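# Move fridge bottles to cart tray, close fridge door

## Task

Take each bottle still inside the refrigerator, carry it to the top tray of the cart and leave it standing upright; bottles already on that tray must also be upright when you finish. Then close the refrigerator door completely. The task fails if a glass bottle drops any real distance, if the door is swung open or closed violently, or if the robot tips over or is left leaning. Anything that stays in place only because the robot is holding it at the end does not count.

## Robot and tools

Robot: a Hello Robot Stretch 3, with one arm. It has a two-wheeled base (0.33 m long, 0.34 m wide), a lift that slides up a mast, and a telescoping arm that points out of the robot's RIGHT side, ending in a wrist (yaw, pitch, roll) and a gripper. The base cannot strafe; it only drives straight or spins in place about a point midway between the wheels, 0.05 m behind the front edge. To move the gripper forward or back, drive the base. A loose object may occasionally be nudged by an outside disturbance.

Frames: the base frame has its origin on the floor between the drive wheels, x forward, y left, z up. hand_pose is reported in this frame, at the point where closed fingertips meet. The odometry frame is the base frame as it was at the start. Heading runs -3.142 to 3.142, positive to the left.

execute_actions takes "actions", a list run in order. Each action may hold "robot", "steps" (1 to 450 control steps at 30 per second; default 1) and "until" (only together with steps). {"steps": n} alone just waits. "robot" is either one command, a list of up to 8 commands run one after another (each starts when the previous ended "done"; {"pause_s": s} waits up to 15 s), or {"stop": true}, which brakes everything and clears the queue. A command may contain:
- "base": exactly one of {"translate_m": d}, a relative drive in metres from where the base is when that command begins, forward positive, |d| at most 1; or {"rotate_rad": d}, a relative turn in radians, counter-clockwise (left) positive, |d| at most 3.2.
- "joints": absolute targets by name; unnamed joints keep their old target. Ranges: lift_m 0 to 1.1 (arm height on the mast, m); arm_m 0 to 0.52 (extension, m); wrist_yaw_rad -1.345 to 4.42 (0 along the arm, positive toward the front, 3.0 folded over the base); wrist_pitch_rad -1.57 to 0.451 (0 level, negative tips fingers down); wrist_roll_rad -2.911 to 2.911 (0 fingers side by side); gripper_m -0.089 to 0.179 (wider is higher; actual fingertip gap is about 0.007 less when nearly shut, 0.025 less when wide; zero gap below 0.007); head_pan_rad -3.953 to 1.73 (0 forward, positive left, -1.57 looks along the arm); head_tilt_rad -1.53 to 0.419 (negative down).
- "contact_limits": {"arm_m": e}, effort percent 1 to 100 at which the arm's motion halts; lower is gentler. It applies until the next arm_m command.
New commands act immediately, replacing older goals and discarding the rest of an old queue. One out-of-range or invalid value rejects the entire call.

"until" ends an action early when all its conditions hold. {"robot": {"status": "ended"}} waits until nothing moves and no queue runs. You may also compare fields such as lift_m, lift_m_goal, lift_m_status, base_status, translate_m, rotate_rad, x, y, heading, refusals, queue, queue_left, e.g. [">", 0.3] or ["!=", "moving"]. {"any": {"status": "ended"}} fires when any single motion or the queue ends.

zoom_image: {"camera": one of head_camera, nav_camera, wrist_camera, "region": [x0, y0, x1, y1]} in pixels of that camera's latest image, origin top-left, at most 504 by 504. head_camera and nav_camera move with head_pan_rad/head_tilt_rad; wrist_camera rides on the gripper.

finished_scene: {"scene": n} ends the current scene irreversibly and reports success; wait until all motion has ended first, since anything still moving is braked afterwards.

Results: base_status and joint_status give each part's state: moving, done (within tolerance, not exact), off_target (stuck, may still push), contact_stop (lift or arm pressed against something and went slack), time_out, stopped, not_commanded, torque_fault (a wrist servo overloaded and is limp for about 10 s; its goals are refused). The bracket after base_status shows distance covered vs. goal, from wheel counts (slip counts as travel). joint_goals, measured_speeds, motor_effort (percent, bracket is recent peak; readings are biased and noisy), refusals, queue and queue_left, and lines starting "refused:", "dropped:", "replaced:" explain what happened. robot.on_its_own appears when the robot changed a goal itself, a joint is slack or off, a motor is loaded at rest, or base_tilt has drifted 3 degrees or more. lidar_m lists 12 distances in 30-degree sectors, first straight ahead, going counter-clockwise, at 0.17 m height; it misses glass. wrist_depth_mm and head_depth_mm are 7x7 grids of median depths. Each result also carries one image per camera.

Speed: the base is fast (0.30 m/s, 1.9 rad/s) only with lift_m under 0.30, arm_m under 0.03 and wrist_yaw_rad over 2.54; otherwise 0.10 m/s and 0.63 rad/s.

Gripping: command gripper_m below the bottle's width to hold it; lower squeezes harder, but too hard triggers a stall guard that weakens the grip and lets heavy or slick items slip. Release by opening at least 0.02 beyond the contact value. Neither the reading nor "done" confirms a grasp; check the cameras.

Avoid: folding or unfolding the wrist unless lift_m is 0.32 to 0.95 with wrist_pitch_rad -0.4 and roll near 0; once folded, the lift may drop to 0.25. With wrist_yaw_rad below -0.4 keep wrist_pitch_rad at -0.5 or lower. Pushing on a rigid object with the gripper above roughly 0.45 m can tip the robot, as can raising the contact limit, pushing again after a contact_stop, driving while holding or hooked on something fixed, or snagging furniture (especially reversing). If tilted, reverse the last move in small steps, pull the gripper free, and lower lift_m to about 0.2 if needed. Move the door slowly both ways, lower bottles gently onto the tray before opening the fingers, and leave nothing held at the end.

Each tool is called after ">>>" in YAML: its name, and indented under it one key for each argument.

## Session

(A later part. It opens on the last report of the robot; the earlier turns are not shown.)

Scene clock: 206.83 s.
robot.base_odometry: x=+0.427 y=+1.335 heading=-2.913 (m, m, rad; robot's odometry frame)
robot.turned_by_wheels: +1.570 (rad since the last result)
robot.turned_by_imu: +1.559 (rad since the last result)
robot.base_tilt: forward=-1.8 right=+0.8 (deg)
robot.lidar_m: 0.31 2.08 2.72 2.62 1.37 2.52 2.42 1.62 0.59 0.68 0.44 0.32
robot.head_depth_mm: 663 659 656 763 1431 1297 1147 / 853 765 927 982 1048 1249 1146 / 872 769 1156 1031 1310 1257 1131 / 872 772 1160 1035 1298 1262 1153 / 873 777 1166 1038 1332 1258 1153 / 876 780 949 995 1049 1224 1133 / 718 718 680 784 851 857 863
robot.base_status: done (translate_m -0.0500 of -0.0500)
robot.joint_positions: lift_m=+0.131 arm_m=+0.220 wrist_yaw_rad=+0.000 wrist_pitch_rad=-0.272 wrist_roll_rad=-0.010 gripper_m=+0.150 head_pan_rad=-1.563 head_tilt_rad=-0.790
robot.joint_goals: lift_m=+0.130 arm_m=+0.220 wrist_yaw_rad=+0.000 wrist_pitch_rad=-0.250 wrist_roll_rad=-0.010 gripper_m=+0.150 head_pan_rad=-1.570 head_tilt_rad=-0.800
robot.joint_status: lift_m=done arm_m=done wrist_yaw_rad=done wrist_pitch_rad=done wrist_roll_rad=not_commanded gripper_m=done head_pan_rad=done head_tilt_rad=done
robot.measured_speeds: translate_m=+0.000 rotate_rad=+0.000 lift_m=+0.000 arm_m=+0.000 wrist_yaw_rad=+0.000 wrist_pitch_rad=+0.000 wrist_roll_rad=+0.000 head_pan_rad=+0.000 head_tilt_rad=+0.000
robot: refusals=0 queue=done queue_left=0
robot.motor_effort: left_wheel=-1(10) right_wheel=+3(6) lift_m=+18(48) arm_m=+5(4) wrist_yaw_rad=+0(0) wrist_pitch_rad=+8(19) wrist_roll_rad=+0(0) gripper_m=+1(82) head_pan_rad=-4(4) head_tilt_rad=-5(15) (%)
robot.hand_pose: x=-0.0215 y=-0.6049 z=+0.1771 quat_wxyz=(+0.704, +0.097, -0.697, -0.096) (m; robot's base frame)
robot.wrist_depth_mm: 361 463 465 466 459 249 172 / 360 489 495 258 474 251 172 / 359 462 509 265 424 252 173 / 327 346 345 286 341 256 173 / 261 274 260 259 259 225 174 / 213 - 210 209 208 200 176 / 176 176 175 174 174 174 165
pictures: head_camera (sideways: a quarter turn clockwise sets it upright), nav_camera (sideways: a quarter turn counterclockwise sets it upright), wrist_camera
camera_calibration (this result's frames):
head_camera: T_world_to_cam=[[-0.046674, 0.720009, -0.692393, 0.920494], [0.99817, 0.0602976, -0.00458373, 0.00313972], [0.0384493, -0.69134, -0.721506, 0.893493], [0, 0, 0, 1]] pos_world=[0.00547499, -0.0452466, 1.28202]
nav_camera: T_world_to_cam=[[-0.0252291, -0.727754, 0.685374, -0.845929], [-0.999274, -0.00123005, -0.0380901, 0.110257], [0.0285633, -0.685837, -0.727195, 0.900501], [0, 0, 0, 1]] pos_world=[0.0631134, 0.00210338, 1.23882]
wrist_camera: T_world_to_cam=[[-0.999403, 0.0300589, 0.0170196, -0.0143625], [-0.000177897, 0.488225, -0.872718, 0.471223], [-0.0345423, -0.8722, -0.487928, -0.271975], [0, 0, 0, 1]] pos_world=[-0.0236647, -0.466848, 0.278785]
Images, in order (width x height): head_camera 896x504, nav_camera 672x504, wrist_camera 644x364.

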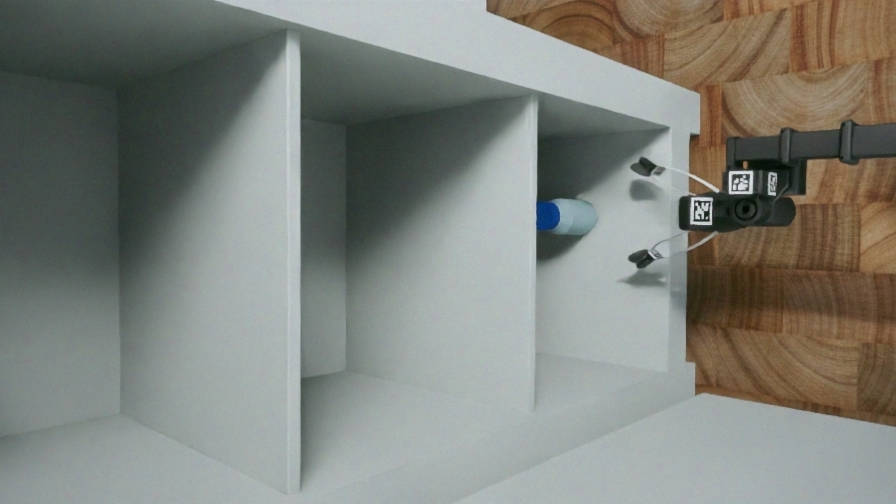

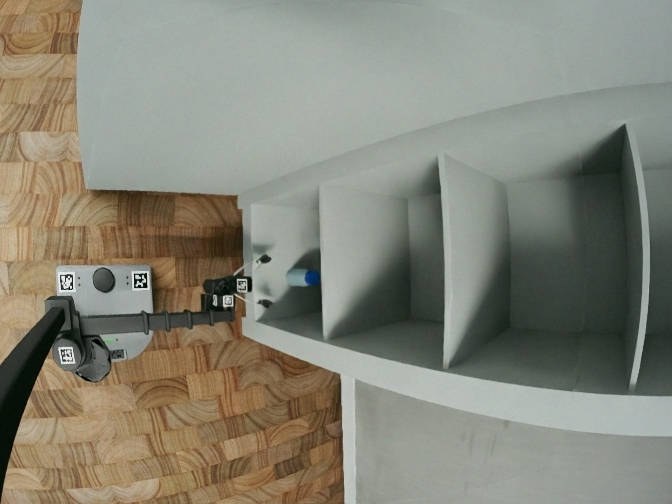

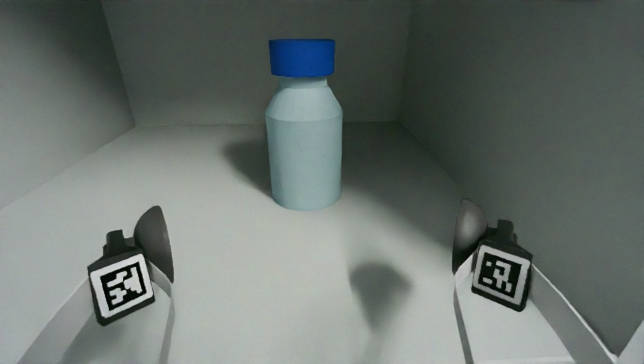

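>>> execute_actions:
  actions:
    - {"robot":[{"joints":{"arm_m":0.374,"lift_m":0.125}},{"joints":{"gripper_m":0.03}},{"joints":{"lift_m":0.16}},{"joints":{"arm_m":0.0}},{"base":{"rotate_rad":-1.57},"joints":{"head_tilt_rad":-0.7}},{"base":{"translate_m":-1.0},"joints":{"lift_m":0.93}},{"base":{"translate_m":-0.59}},{"joints":{"arm_m":0.39}}],"steps":450,"until":{"robot":{"status":"ended"}}}
    - {"steps":450,"until":{"robot":{"status":"ended"}}}
    - {"steps":450,"until":{"robot":{"status":"ended"}}}

Scene clock: 247.13 s.
robot.base_odometry: x=+0.788 y=-0.213 heading=+1.800 (m, m, rad; robot's odometry frame)
robot.turned_by_wheels: -1.570 (rad since the last result)
robot.turned_by_imu: -1.547 (rad since the last result)
robot.base_tilt: forward=-1.8 right=+0.9 (deg)
robot.lidar_m: 1.54 2.79 1.95 2.29 1.49 1.09 1.04 1.08 0.60 0.52 0.53 2.82
robot.head_depth_mm: 2168 - 2381 1830 1591 1352 1178 / 2145 - 858 729 976 1303 1175 / 2163 - 906 785 1005 1248 1176 / 2186 2391 943 707 1008 1190 1179 / 2183 2434 799 698 1013 1153 1180 / 2200 2437 949 688 1015 1149 1163 / 2186 2488 853 745 995 969 1159
robot.base_status: done (translate_m -0.5900 of -0.5900)
robot.joint_positions: lift_m=+0.929 arm_m=+0.390 wrist_yaw_rad=+0.000 wrist_pitch_rad=-0.308 wrist_roll_rad=-0.010 gripper_m=+0.031 head_pan_rad=-1.563 head_tilt_rad=-0.705
robot.joint_goals: lift_m=+0.930 arm_m=+0.390 wrist_yaw_rad=+0.000 wrist_pitch_rad=-0.250 wrist_roll_rad=-0.010 gripper_m=+0.030 head_pan_rad=-1.570 head_tilt_rad=-0.700
robot.joint_status: lift_m=done arm_m=done wrist_yaw_rad=done wrist_pitch_rad=done wrist_roll_rad=not_commanded gripper_m=done head_pan_rad=done head_tilt_rad=done
robot.measured_speeds: translate_m=+0.000 rotate_rad=+0.000 lift_m=+0.000 arm_m=+0.000 wrist_yaw_rad=+0.000 wrist_pitch_rad=+0.000 wrist_roll_rad=+0.000 head_pan_rad=+0.000 head_tilt_rad=+0.000
robot: refusals=0 queue=done queue_left=0
robot.motor_effort: left_wheel=+2(8) right_wheel=+0(7) lift_m=+48(50) arm_m=+5(7) wrist_yaw_rad=-1(5) wrist_pitch_rad=+21(22) wrist_roll_rad=+0(0) gripper_m=-13(91) head_pan_rad=-4(4) head_tilt_rad=+1(12) (%)
robot.hand_pose: x=-0.0215 y=-0.7715 z=+0.9673 quat_wxyz=(+0.702, +0.109, -0.695, -0.108) (m; robot's base frame)
robot.wrist_depth_mm: - - - - - - - / - - - 100 - - - / - - - 113 - - - / - - - 115 - - - / 367 394 125 116 - - - / 362 358 142 127 287 - - / 156 295 298 140 286 - -
pictures: head_camera (sideways: a quarter turn clockwise sets it upright), nav_camera (sideways: a quarter turn counterclockwise sets it upright), wrist_camera
camera_calibration (this result's frames):
head_camera: T_world_to_cam=[[-0.0462018, 0.658427, -0.751225, 0.997164], [0.998175, 0.0597075, -0.00905781, 0.0089652], [0.0388898, -0.750273, -0.659984, 0.813471], [0, 0, 0, 1]] pos_world=[0.00548615, -0.0467698, 1.28605]
nav_camera: T_world_to_cam=[[-0.0256971, -0.666743, 0.744845, -0.92343], [-0.999249, -0.00448872, -0.0384921, 0.110784], [0.0290077, -0.745274, -0.666127, 0.821072], [0, 0, 0, 1]] pos_world=[0.0631541, -0.00326981, 1.23901]
wrist_camera: T_world_to_cam=[[-0.999413, 0.0290892, 0.0180812, -0.0244993], [-0.000347011, 0.519281, -0.854604, 1.24855], [-0.0342489, -0.854109, -0.518966, 0.0123088], [0, 0, 0, 1]] pos_world=[-0.0236301, -0.637123, 1.07385]
Images, in order (width x height): head_camera 896x504, nav_camera 672x504, wrist_camera 644x364.

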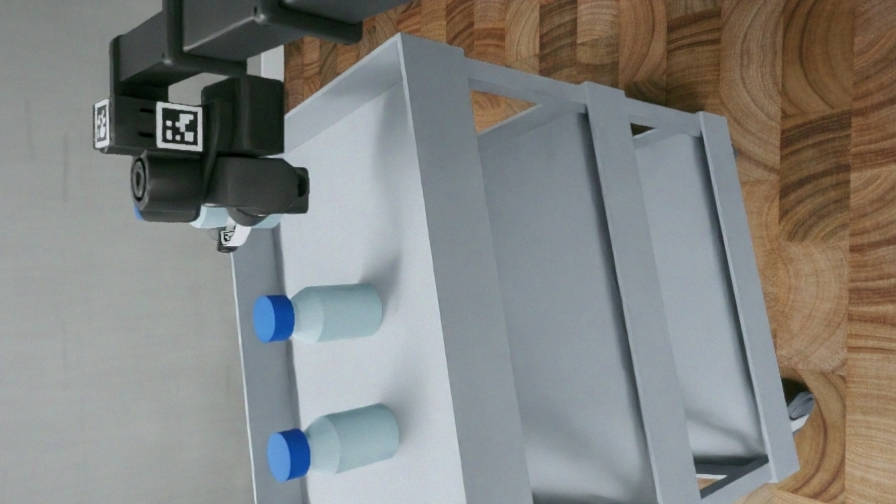

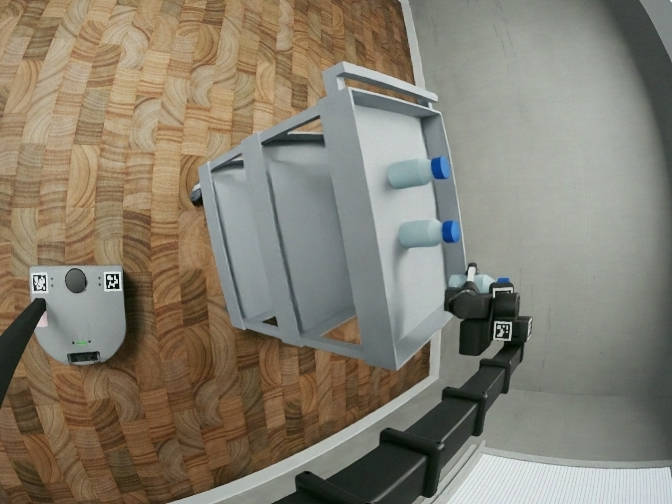

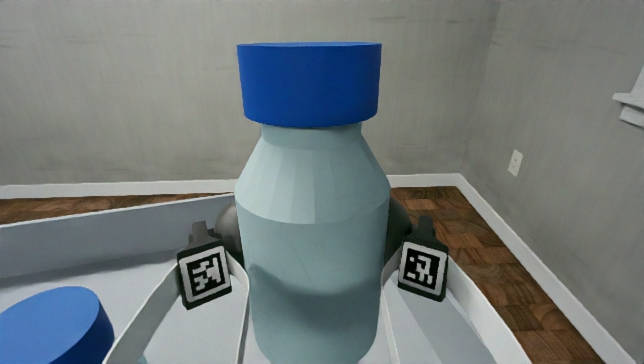

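>>> execute_actions:
  actions:
    - {"robot":[{"joints":{"lift_m":0.83}},{"joints":{"lift_m":0.80}}],"steps":450,"until":{"robot":{"status":"ended"}}}
    - {"steps":10}
    - {"robot":[{"joints":{"gripper_m":0.11}},{"pause_s":0.3},{"joints":{"lift_m":0.95}},{"joints":{"arm_m":0.0,"wrist_pitch_rad":-0.4,"gripper_m":0.0}}],"steps":450,"until":{"robot":{"status":"ended"}}}

>>> execute_actions:
  actions:
    - {"robot":[{"joints":{"wrist_yaw_rad":3.0},"base":{"rotate_rad":0.41}},{"joints":{"lift_m":0.26},"base":{"translate_m":0.4}},{"base":{"translate_m":0.975}},{"base":{"rotate_rad":1.16},"joints":{"lift_m":0.34,"head_pan_rad":-2.0}},{"joints":{"wrist_yaw_rad":0}}],"steps":450,"until":{"robot":{"status":"ended"}}}
    - {"steps":450,"until":{"robot":{"status":"ended"}}}

Scene clock: 267.73 s.
robot.base_odometry: x=+0.788 y=-0.213 heading=+1.800 (m, m, rad; robot's odometry frame)
robot.turned_by_wheels: +0.000 (rad since the last result)
robot.turned_by_imu: +0.002 (rad since the last result)
robot.base_tilt: forward=-1.8 right=+0.8 (deg)
robot.lidar_m: 1.54 2.79 1.95 2.29 1.49 1.09 1.04 1.08 0.60 0.53 0.53 2.83
robot.head_depth_mm: 2167 2471 2478 763 - - - / 2168 2463 885 736 - - - / 2192 2360 820 800 - - - / 2171 2400 946 736 1021 1200 1179 / 2172 2426 802 701 1012 1153 1183 / 2197 2434 953 688 1012 1152 1162 / 2185 2490 851 746 989 970 1161
robot.base_status: done (translate_m -0.5900 of -0.5900)
robot.joint_positions: lift_m=+0.949 arm_m=+0.002 wrist_yaw_rad=+0.000 wrist_pitch_rad=-0.414 wrist_roll_rad=-0.012 gripper_m=+0.000 head_pan_rad=-1.563 head_tilt_rad=-0.704
robot.joint_goals: lift_m=+0.950 arm_m=+0.000 wrist_yaw_rad=+0.000 wrist_pitch_rad=-0.400 wrist_roll_rad=-0.012 gripper_m=+0.000 head_pan_rad=-1.570 head_tilt_rad=-0.700
robot.joint_status: lift_m=done arm_m=done wrist_yaw_rad=done wrist_pitch_rad=done wrist_roll_rad=not_commanded gripper_m=done head_pan_rad=done head_tilt_rad=done
robot.measured_speeds: translate_m=+0.000 rotate_rad=+0.000 lift_m=+0.000 arm_m=+0.000 wrist_yaw_rad=+0.000 wrist_pitch_rad=+0.000 wrist_roll_rad=+0.000 head_pan_rad=+0.000 head_tilt_rad=+0.000
robot: refusals=0 queue=done queue_left=0
robot.motor_effort: left_wheel=+2(2) right_wheel=-1(2) lift_m=+44(47) arm_m=-5(4) wrist_yaw_rad=-2(1) wrist_pitch_rad=+5(23) wrist_roll_rad=+1(6) gripper_m=-1(82) head_pan_rad=-4(4) head_tilt_rad=+1(1) (%)
robot.hand_pose: x=-0.0215 y=-0.3717 z=+0.9629 quat_wxyz=(+0.696, +0.147, -0.687, -0.145) (m; robot's base frame)
robot.wrist_depth_mm: - - - - - - - / - - - 794 - - - / 594 490 593 584 - - - / 500 488 497 502 433 - - / 330 342 368 - - - - / 346 667 699 700 - - - / - 612 621 629 - - -
pictures: head_camera (sideways: a quarter turn clockwise sets it upright), nav_camera (sideways: a quarter turn counterclockwise sets it upright), wrist_camera
replaced: robot.lift_m: its motion had ended contact_stop
camera_calibration (this result's frames):
head_camera: T_world_to_cam=[[-0.0461987, 0.658186, -0.751437, 0.99744], [0.998175, 0.0597026, -0.00907455, 0.00898699], [0.03889, -0.750484, -0.659743, 0.813158], [0, 0, 0, 1]] pos_world=[0.0054861, -0.0467748, 1.28607]
nav_camera: T_world_to_cam=[[-0.0257002, -0.666504, 0.745058, -0.923709], [-0.999249, -0.00449917, -0.0384931, 0.110786], [0.0290079, -0.745488, -0.665888, 0.820761], [0, 0, 0, 1]] pos_world=[0.0631542, -0.0032901, 1.23902]
wrist_camera: T_world_to_cam=[[-0.999382, 0.0260055, 0.0236339, -0.0425711], [-0.00299987, 0.606964, -0.794724, 1.01207], [-0.0350121, -0.794304, -0.606511, 0.457995], [0, 0, 0, 1]] pos_world=[-0.0234734, -0.249397, 1.0831]
Images, in order (width x height): head_camera 896x504, nav_camera 672x504, wrist_camera 644x364.

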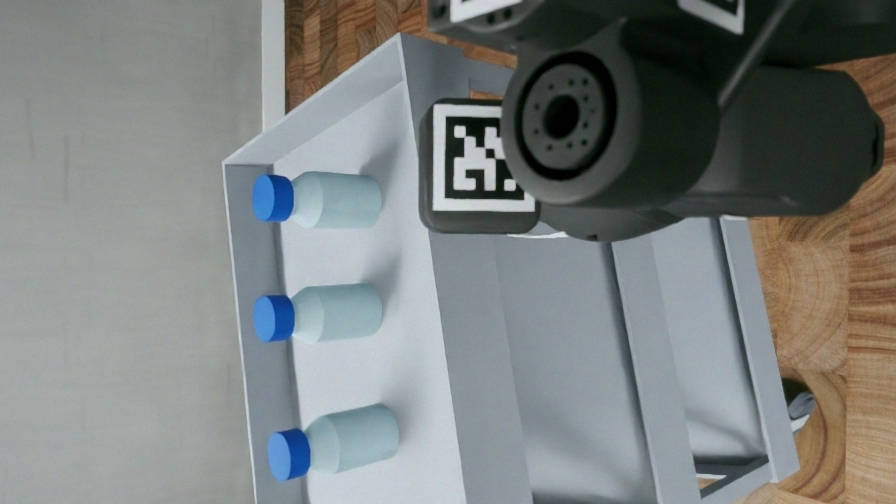

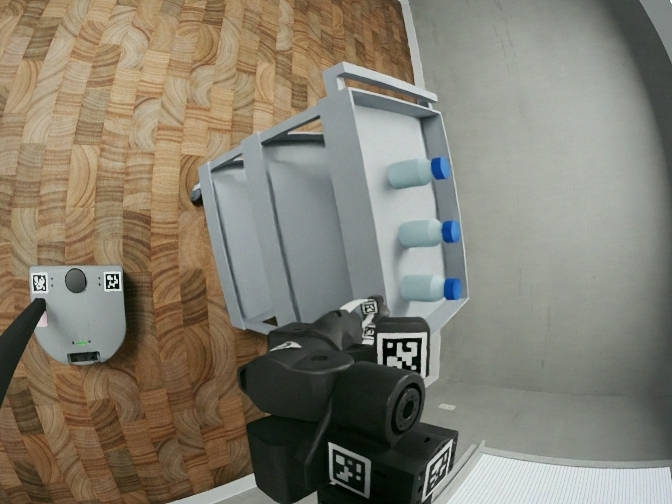

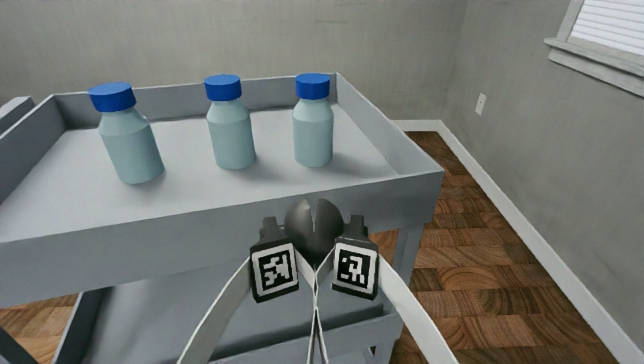

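Scene clock: 287.07 s.
robot.base_odometry: x=-0.032 y=+0.890 heading=-2.913 (m, m, rad; robot's odometry frame)
robot.turned_by_wheels: +1.570 (rad since the last result)
robot.turned_by_imu: +1.552 (rad since the last result)
robot.base_tilt: forward=-1.8 right=+0.8 (deg)
robot.lidar_m: 1.78 1.45 2.25 2.28 1.47 1.31 2.97 2.08 0.30 0.65 1.48 1.85
robot.head_depth_mm: - - 307 372 1511 1354 1175 / - 292 315 361 432 586 1153 / 310 329 385 439 499 614 817 / 379 447 325 390 728 962 1136 / 491 583 717 930 1356 1360 1202 / 696 1065 1480 1807 1609 1367 1185 / 1204 1352 1527 1751 1612 1368 1187
robot.base_status: done (rotate_rad +1.1600 of +1.1600)
robot.joint_positions: lift_m=+0.339 arm_m=+0.002 wrist_yaw_rad=+0.002 wrist_pitch_rad=-0.415 wrist_roll_rad=-0.011 gripper_m=+0.000 head_pan_rad=-1.993 head_tilt_rad=-0.704
robot.joint_goals: lift_m=+0.340 arm_m=+0.000 wrist_yaw_rad=+0.000 wrist_pitch_rad=-0.400 wrist_roll_rad=-0.011 gripper_m=+0.000 head_pan_rad=-2.000 head_tilt_rad=-0.700
robot.joint_status: lift_m=done arm_m=done wrist_yaw_rad=done wrist_pitch_rad=done wrist_roll_rad=not_commanded gripper_m=done head_pan_rad=done head_tilt_rad=done
robot.measured_speeds: translate_m=+0.000 rotate_rad=+0.000 lift_m=+0.000 arm_m=+0.000 wrist_yaw_rad=+0.000 wrist_pitch_rad=+0.000 wrist_roll_rad=+0.000 head_pan_rad=+0.000 head_tilt_rad=+0.000
robot: refusals=0 queue=done queue_left=0
robot.motor_effort: left_wheel=-1(10) right_wheel=+3(10) lift_m=+44(45) arm_m=-4(5) wrist_yaw_rad=-2(1) wrist_pitch_rad=+5(5) wrist_roll_rad=+1(1) gripper_m=-2(2) head_pan_rad=-4(41) head_tilt_rad=+1(1) (%)
robot.hand_pose: x=-0.0212 y=-0.3715 z=+0.3527 quat_wxyz=(+0.696, +0.147, -0.688, -0.145) (m; robot's base frame)
robot.wrist_depth_mm: - - - - 455 245 169 / - - - - 453 245 169 / - - - - 465 248 169 / 825 827 812 812 471 250 171 / 663 667 658 - 472 252 172 / 556 557 553 541 426 254 173 / 475 477 485 477 470 256 173
pictures: head_camera (sideways: a quarter turn clockwise sets it upright), nav_camera (sideways: a quarter turn counterclockwise sets it upright), wrist_camera
camera_calibration (this result's frames):
head_camera: T_world_to_cam=[[0.232209, 0.617471, -0.751537, 0.995872], [0.93227, -0.361649, -0.0090825, 0.00939938], [-0.2774, -0.698527, -0.659628, 0.814938], [0, 0, 0, 1]] pos_world=[-0.0139492, -0.0422672, 1.28608]
nav_camera: T_world_to_cam=[[-0.301035, -0.595075, 0.74516, -0.922162], [-0.910247, 0.412272, -0.0384935, 0.110243], [-0.284302, -0.689868, -0.665774, 0.822524], [0, 0, 0, 1]] pos_world=[0.0565905, -0.026773, 1.23902]
wrist_camera: T_world_to_cam=[[-0.999432, 0.0248714, 0.0227436, -0.0279208], [-0.00295187, 0.607642, -0.794205, 0.527118], [-0.033573, -0.793821, -0.607224, 0.0884804], [0, 0, 0, 1]] pos_world=[-0.0233784, -0.249367, 0.473002]
Images, in order (width x height): head_camera 896x504, nav_camera 672x504, wrist_camera 644x364.

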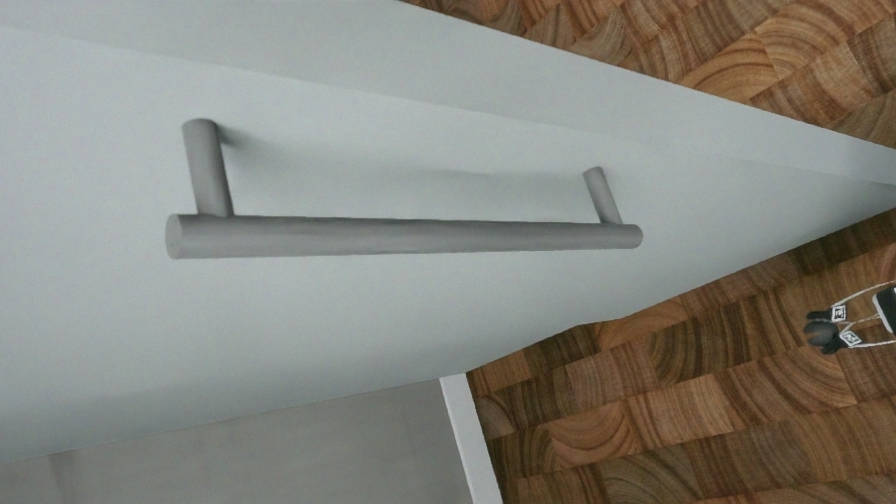

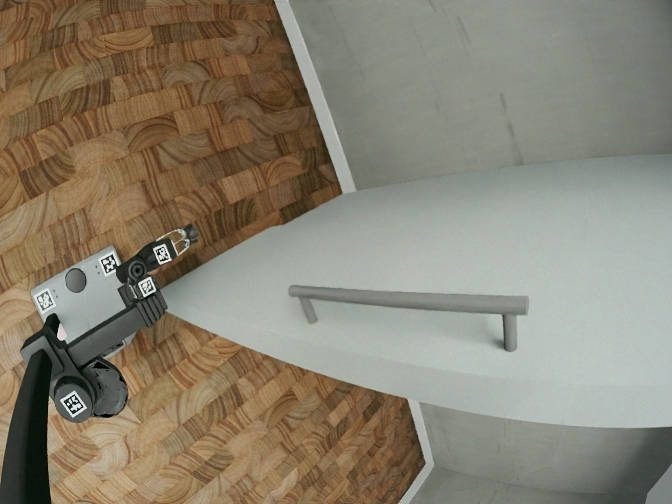

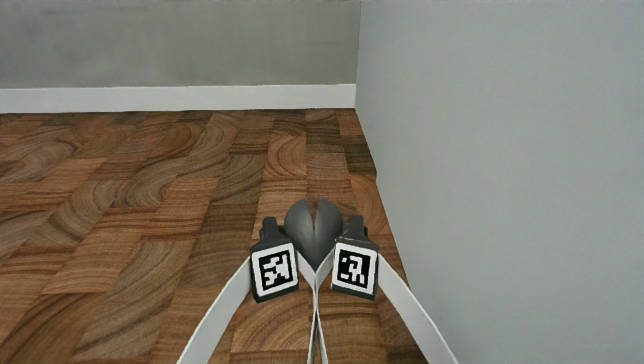

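>>> execute_actions:
  actions:
    - {"robot":[{"joints":{"arm_m":0.15,"wrist_pitch_rad":-0.1,"lift_m":0.3,"head_pan_rad":-1.57}},{"base":{"translate_m":-0.6}},{"joints":{"arm_m":0.3}},{"joints":{"arm_m":0.4}},{"pause_s":1},{"joints":{"arm_m":0.52},"contact_limits":{"arm_m":25}}],"steps":450,"until":{"robot":{"status":"ended"}}}
    - {"steps":300,"until":{"robot":{"status":"ended"}}}
    - {"robot":{"joints":{"arm_m":0.4}},"steps":100,"until":{"robot":{"status":"ended"}}}

Scene clock: 307.03 s.
robot.base_odometry: x=+0.553 y=+1.026 heading=-2.913 (m, m, rad; robot's odometry frame)
robot.turned_by_wheels: +0.000 (rad since the last result)
robot.turned_by_imu: +0.001 (rad since the last result)
robot.base_tilt: forward=-1.8 right=+0.9 (deg)
robot.lidar_m: 2.37 2.00 2.38 2.30 1.01 1.08 2.38 2.12 1.51 0.82 0.85 2.01
robot.head_depth_mm: 710 1402 1630 1837 1592 1355 1175 / 698 773 908 1121 1551 1350 1178 / 697 787 906 1067 1262 1314 1172 / 699 789 911 1069 1304 1358 1182 / 699 789 907 1072 1304 1359 1181 / 700 792 910 1070 1302 1367 1191 / 701 789 910 1102 1573 1375 1186
robot.base_status: done (translate_m -0.6000 of -0.6000)
robot.joint_positions: lift_m=+0.301 arm_m=+0.400 wrist_yaw_rad=+0.001 wrist_pitch_rad=-0.125 wrist_roll_rad=-0.011 gripper_m=+0.000 head_pan_rad=-1.577 head_tilt_rad=-0.703
robot.joint_goals: lift_m=+0.300 arm_m=+0.400 wrist_yaw_rad=+0.000 wrist_pitch_rad=-0.100 wrist_roll_rad=-0.011 gripper_m=+0.000 head_pan_rad=-1.570 head_tilt_rad=-0.700
robot.joint_status: lift_m=done arm_m=done wrist_yaw_rad=done wrist_pitch_rad=done wrist_roll_rad=not_commanded gripper_m=done head_pan_rad=done head_tilt_rad=done
robot.measured_speeds: translate_m=+0.000 rotate_rad=+0.000 lift_m=+0.000 arm_m=+0.000 wrist_yaw_rad=+0.000 wrist_pitch_rad=+0.000 wrist_roll_rad=+0.000 head_pan_rad=+0.000 head_tilt_rad=+0.000
robot: refusals=0 queue=done queue_left=0
robot.motor_effort: left_wheel=-1(12) right_wheel=+0(31) lift_m=+19(44) arm_m=-5(22) wrist_yaw_rad=-2(15) wrist_pitch_rad=+9(13) wrist_roll_rad=+1(1) gripper_m=-3(3) head_pan_rad=+5(42) head_tilt_rad=+1(2) (%)
robot.hand_pose: x=-0.0211 y=-0.7966 z=+0.3835 quat_wxyz=(+0.710, +0.045, -0.702, -0.044) (m; robot's base frame)
robot.wrist_depth_mm: 161 162 164 167 169 170 173 / 167 170 173 174 176 180 183 / 177 178 181 183 186 189 196 / 186 188 191 193 197 200 845 / 197 199 201 - 209 212 898 / 206 210 214 221 222 225 723 / 221 224 231 232 235 242 583
pictures: head_camera (sideways: a quarter turn clockwise sets it upright), nav_camera (sideways: a quarter turn counterclockwise sets it upright), wrist_camera
replaced: robot.arm_m: its motion had ended contact_stop
camera_calibration (this result's frames):
head_camera: T_world_to_cam=[[-0.037317, 0.658002, -0.752091, 0.998238], [0.99889, 0.0462182, -0.00912636, 0.00905011], [0.0287551, -0.751596, -0.658996, 0.812249], [0, 0, 0, 1]] pos_world=[0.00485486, -0.046778, 1.28612]
nav_camera: T_world_to_cam=[[-0.0346876, -0.665356, 0.74572, -0.924517], [-0.999219, 0.0089474, -0.0384961, 0.110789], [0.0189413, -0.746473, -0.665146, 0.819858], [0, 0, 0, 1]] pos_world=[0.0631043, -0.0041222, 1.23902]
wrist_camera: T_world_to_cam=[[-0.999447, 0.0302839, 0.0137398, -0.0102289], [-0.00211621, 0.35441, -0.935088, 0.662167], [-0.0331876, -0.9346, -0.35415, -0.439438], [0, 0, 0, 1]] pos_world=[-0.0234059, -0.645067, 0.463698]
Images, in order (width x height): head_camera 896x504, nav_camera 672x504, wrist_camera 644x364.

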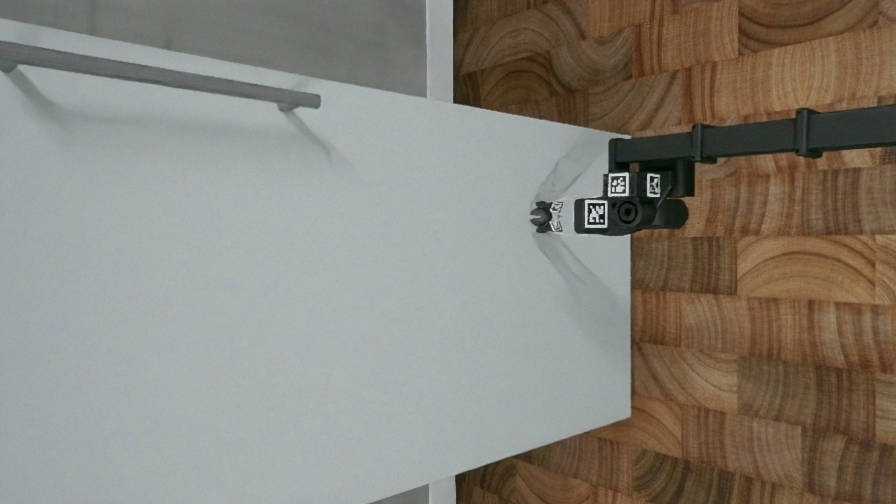

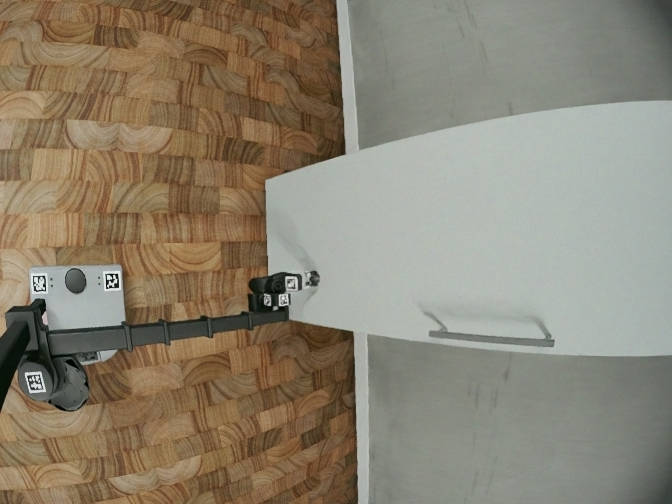

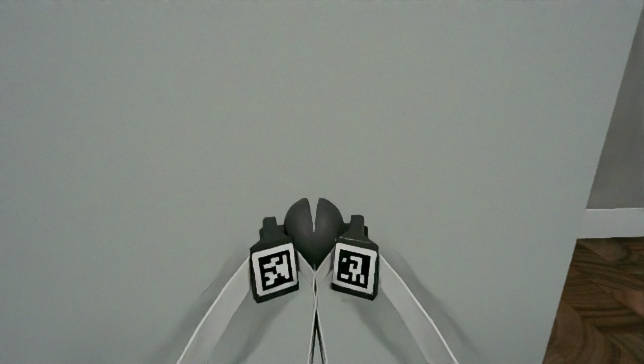

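>>> execute_actions:
  actions:
    - {"robot":{"joints":{"arm_m":0.35}},"steps":100,"until":{"robot":{"status":"ended"}}}

>>> finished_scene:
  scene: 2

Scene clock: 311.13 s.
robot.base_odometry: x=+0.553 y=+1.026 heading=-2.913 (m, m, rad; robot's odometry frame)
robot.turned_by_wheels: +0.000 (rad since the last result)
robot.turned_by_imu: +0.001 (rad since the last result)
robot.base_tilt: forward=-1.8 right=+0.8 (deg)
robot.lidar_m: 2.37 2.01 2.38 2.30 1.01 1.08 2.37 2.11 1.52 0.82 0.85 2.01
robot.head_depth_mm: 709 1403 1639 1839 1603 1357 1167 / 697 772 904 1121 1560 1352 1187 / 696 789 909 1068 1295 1296 1176 / 700 791 907 1071 1296 1364 1185 / 698 789 909 1069 1301 1361 1185 / 700 790 911 1072 1300 1357 1181 / 703 790 909 1102 1575 1373 1183
robot.base_status: done (translate_m -0.6000 of -0.6000)
robot.joint_positions: lift_m=+0.301 arm_m=+0.350 wrist_yaw_rad=+0.001 wrist_pitch_rad=-0.124 wrist_roll_rad=-0.011 gripper_m=+0.000 head_pan_rad=-1.577 head_tilt_rad=-0.703
robot.joint_goals: lift_m=+0.300 arm_m=+0.350 wrist_yaw_rad=+0.000 wrist_pitch_rad=-0.100 wrist_roll_rad=-0.011 gripper_m=+0.000 head_pan_rad=-1.570 head_tilt_rad=-0.700
robot.joint_status: lift_m=done arm_m=done wrist_yaw_rad=done wrist_pitch_rad=done wrist_roll_rad=not_commanded gripper_m=done head_pan_rad=done head_tilt_rad=done
robot.measured_speeds: translate_m=+0.000 rotate_rad=+0.000 lift_m=+0.000 arm_m=+0.000 wrist_yaw_rad=+0.000 wrist_pitch_rad=+0.000 wrist_roll_rad=+0.000 head_pan_rad=+0.000 head_tilt_rad=+0.000
robot: refusals=0 queue=done queue_left=0
robot.motor_effort: left_wheel=+0(1) right_wheel=+0(0) lift_m=+19(19) arm_m=-5(4) wrist_yaw_rad=-2(1) wrist_pitch_rad=+9(9) wrist_roll_rad=+0(1) gripper_m=-2(2) head_pan_rad=+5(5) head_tilt_rad=+2(1) (%)
robot.hand_pose: x=-0.0212 y=-0.7466 z=+0.3835 quat_wxyz=(+0.710, +0.045, -0.702, -0.044) (m; robot's base frame)
robot.wrist_depth_mm: 204 206 208 211 214 216 786 / 213 215 218 222 225 228 847 / 225 227 231 233 237 240 893 / 237 239 241 246 250 254 960 / 250 251 257 - 264 271 944 / 264 269 271 280 280 294 727 / 281 283 293 294 300 538 579
pictures: head_camera (sideways: a quarter turn clockwise sets it upright), nav_camera (sideways: a quarter turn counterclockwise sets it upright), wrist_camera
camera_calibration (this result's frames):
head_camera: T_world_to_cam=[[-0.037317, 0.658002, -0.752091, 0.998238], [0.99889, 0.0462182, -0.00912637, 0.00905012], [0.0287551, -0.751596, -0.658996, 0.812249], [0, 0, 0, 1]] pos_world=[0.00485486, -0.046778, 1.28612]
nav_camera: T_world_to_cam=[[-0.0346876, -0.665356, 0.74572, -0.924517], [-0.999219, 0.0089474, -0.0384961, 0.110789], [0.0189413, -0.746473, -0.665146, 0.819858], [0, 0, 0, 1]] pos_world=[0.0631043, -0.00412221, 1.23902]
wrist_camera: T_world_to_cam=[[-0.999436, 0.0306452, 0.0137377, -0.0115631], [-0.00198828, 0.354349, -0.935111, 0.644428], [-0.0335246, -0.934611, -0.354089, -0.392743], [0, 0, 0, 1]] pos_world=[-0.0234419, -0.595061, 0.463705]
Images, in order (width x height): head_camera 896x504, nav_camera 672x504, wrist_camera 644x364.

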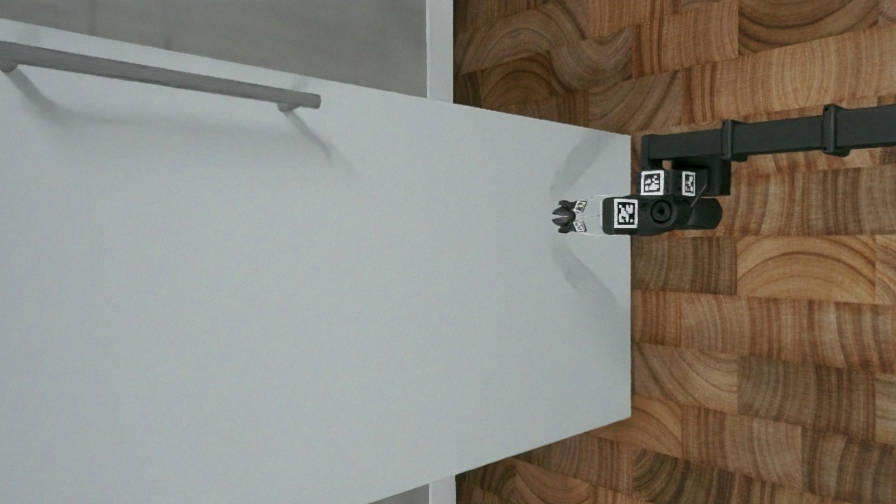

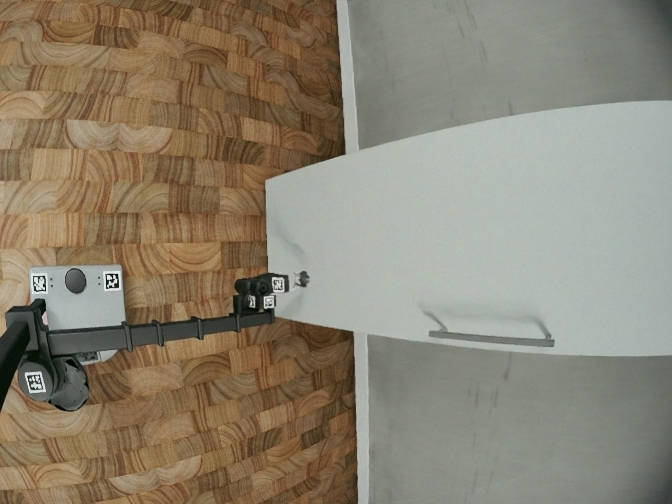

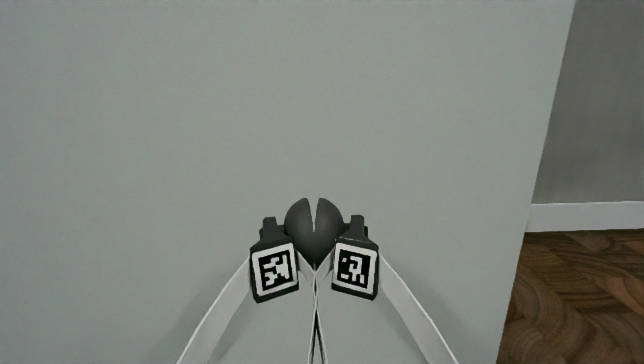

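The scene is finished: the task was done.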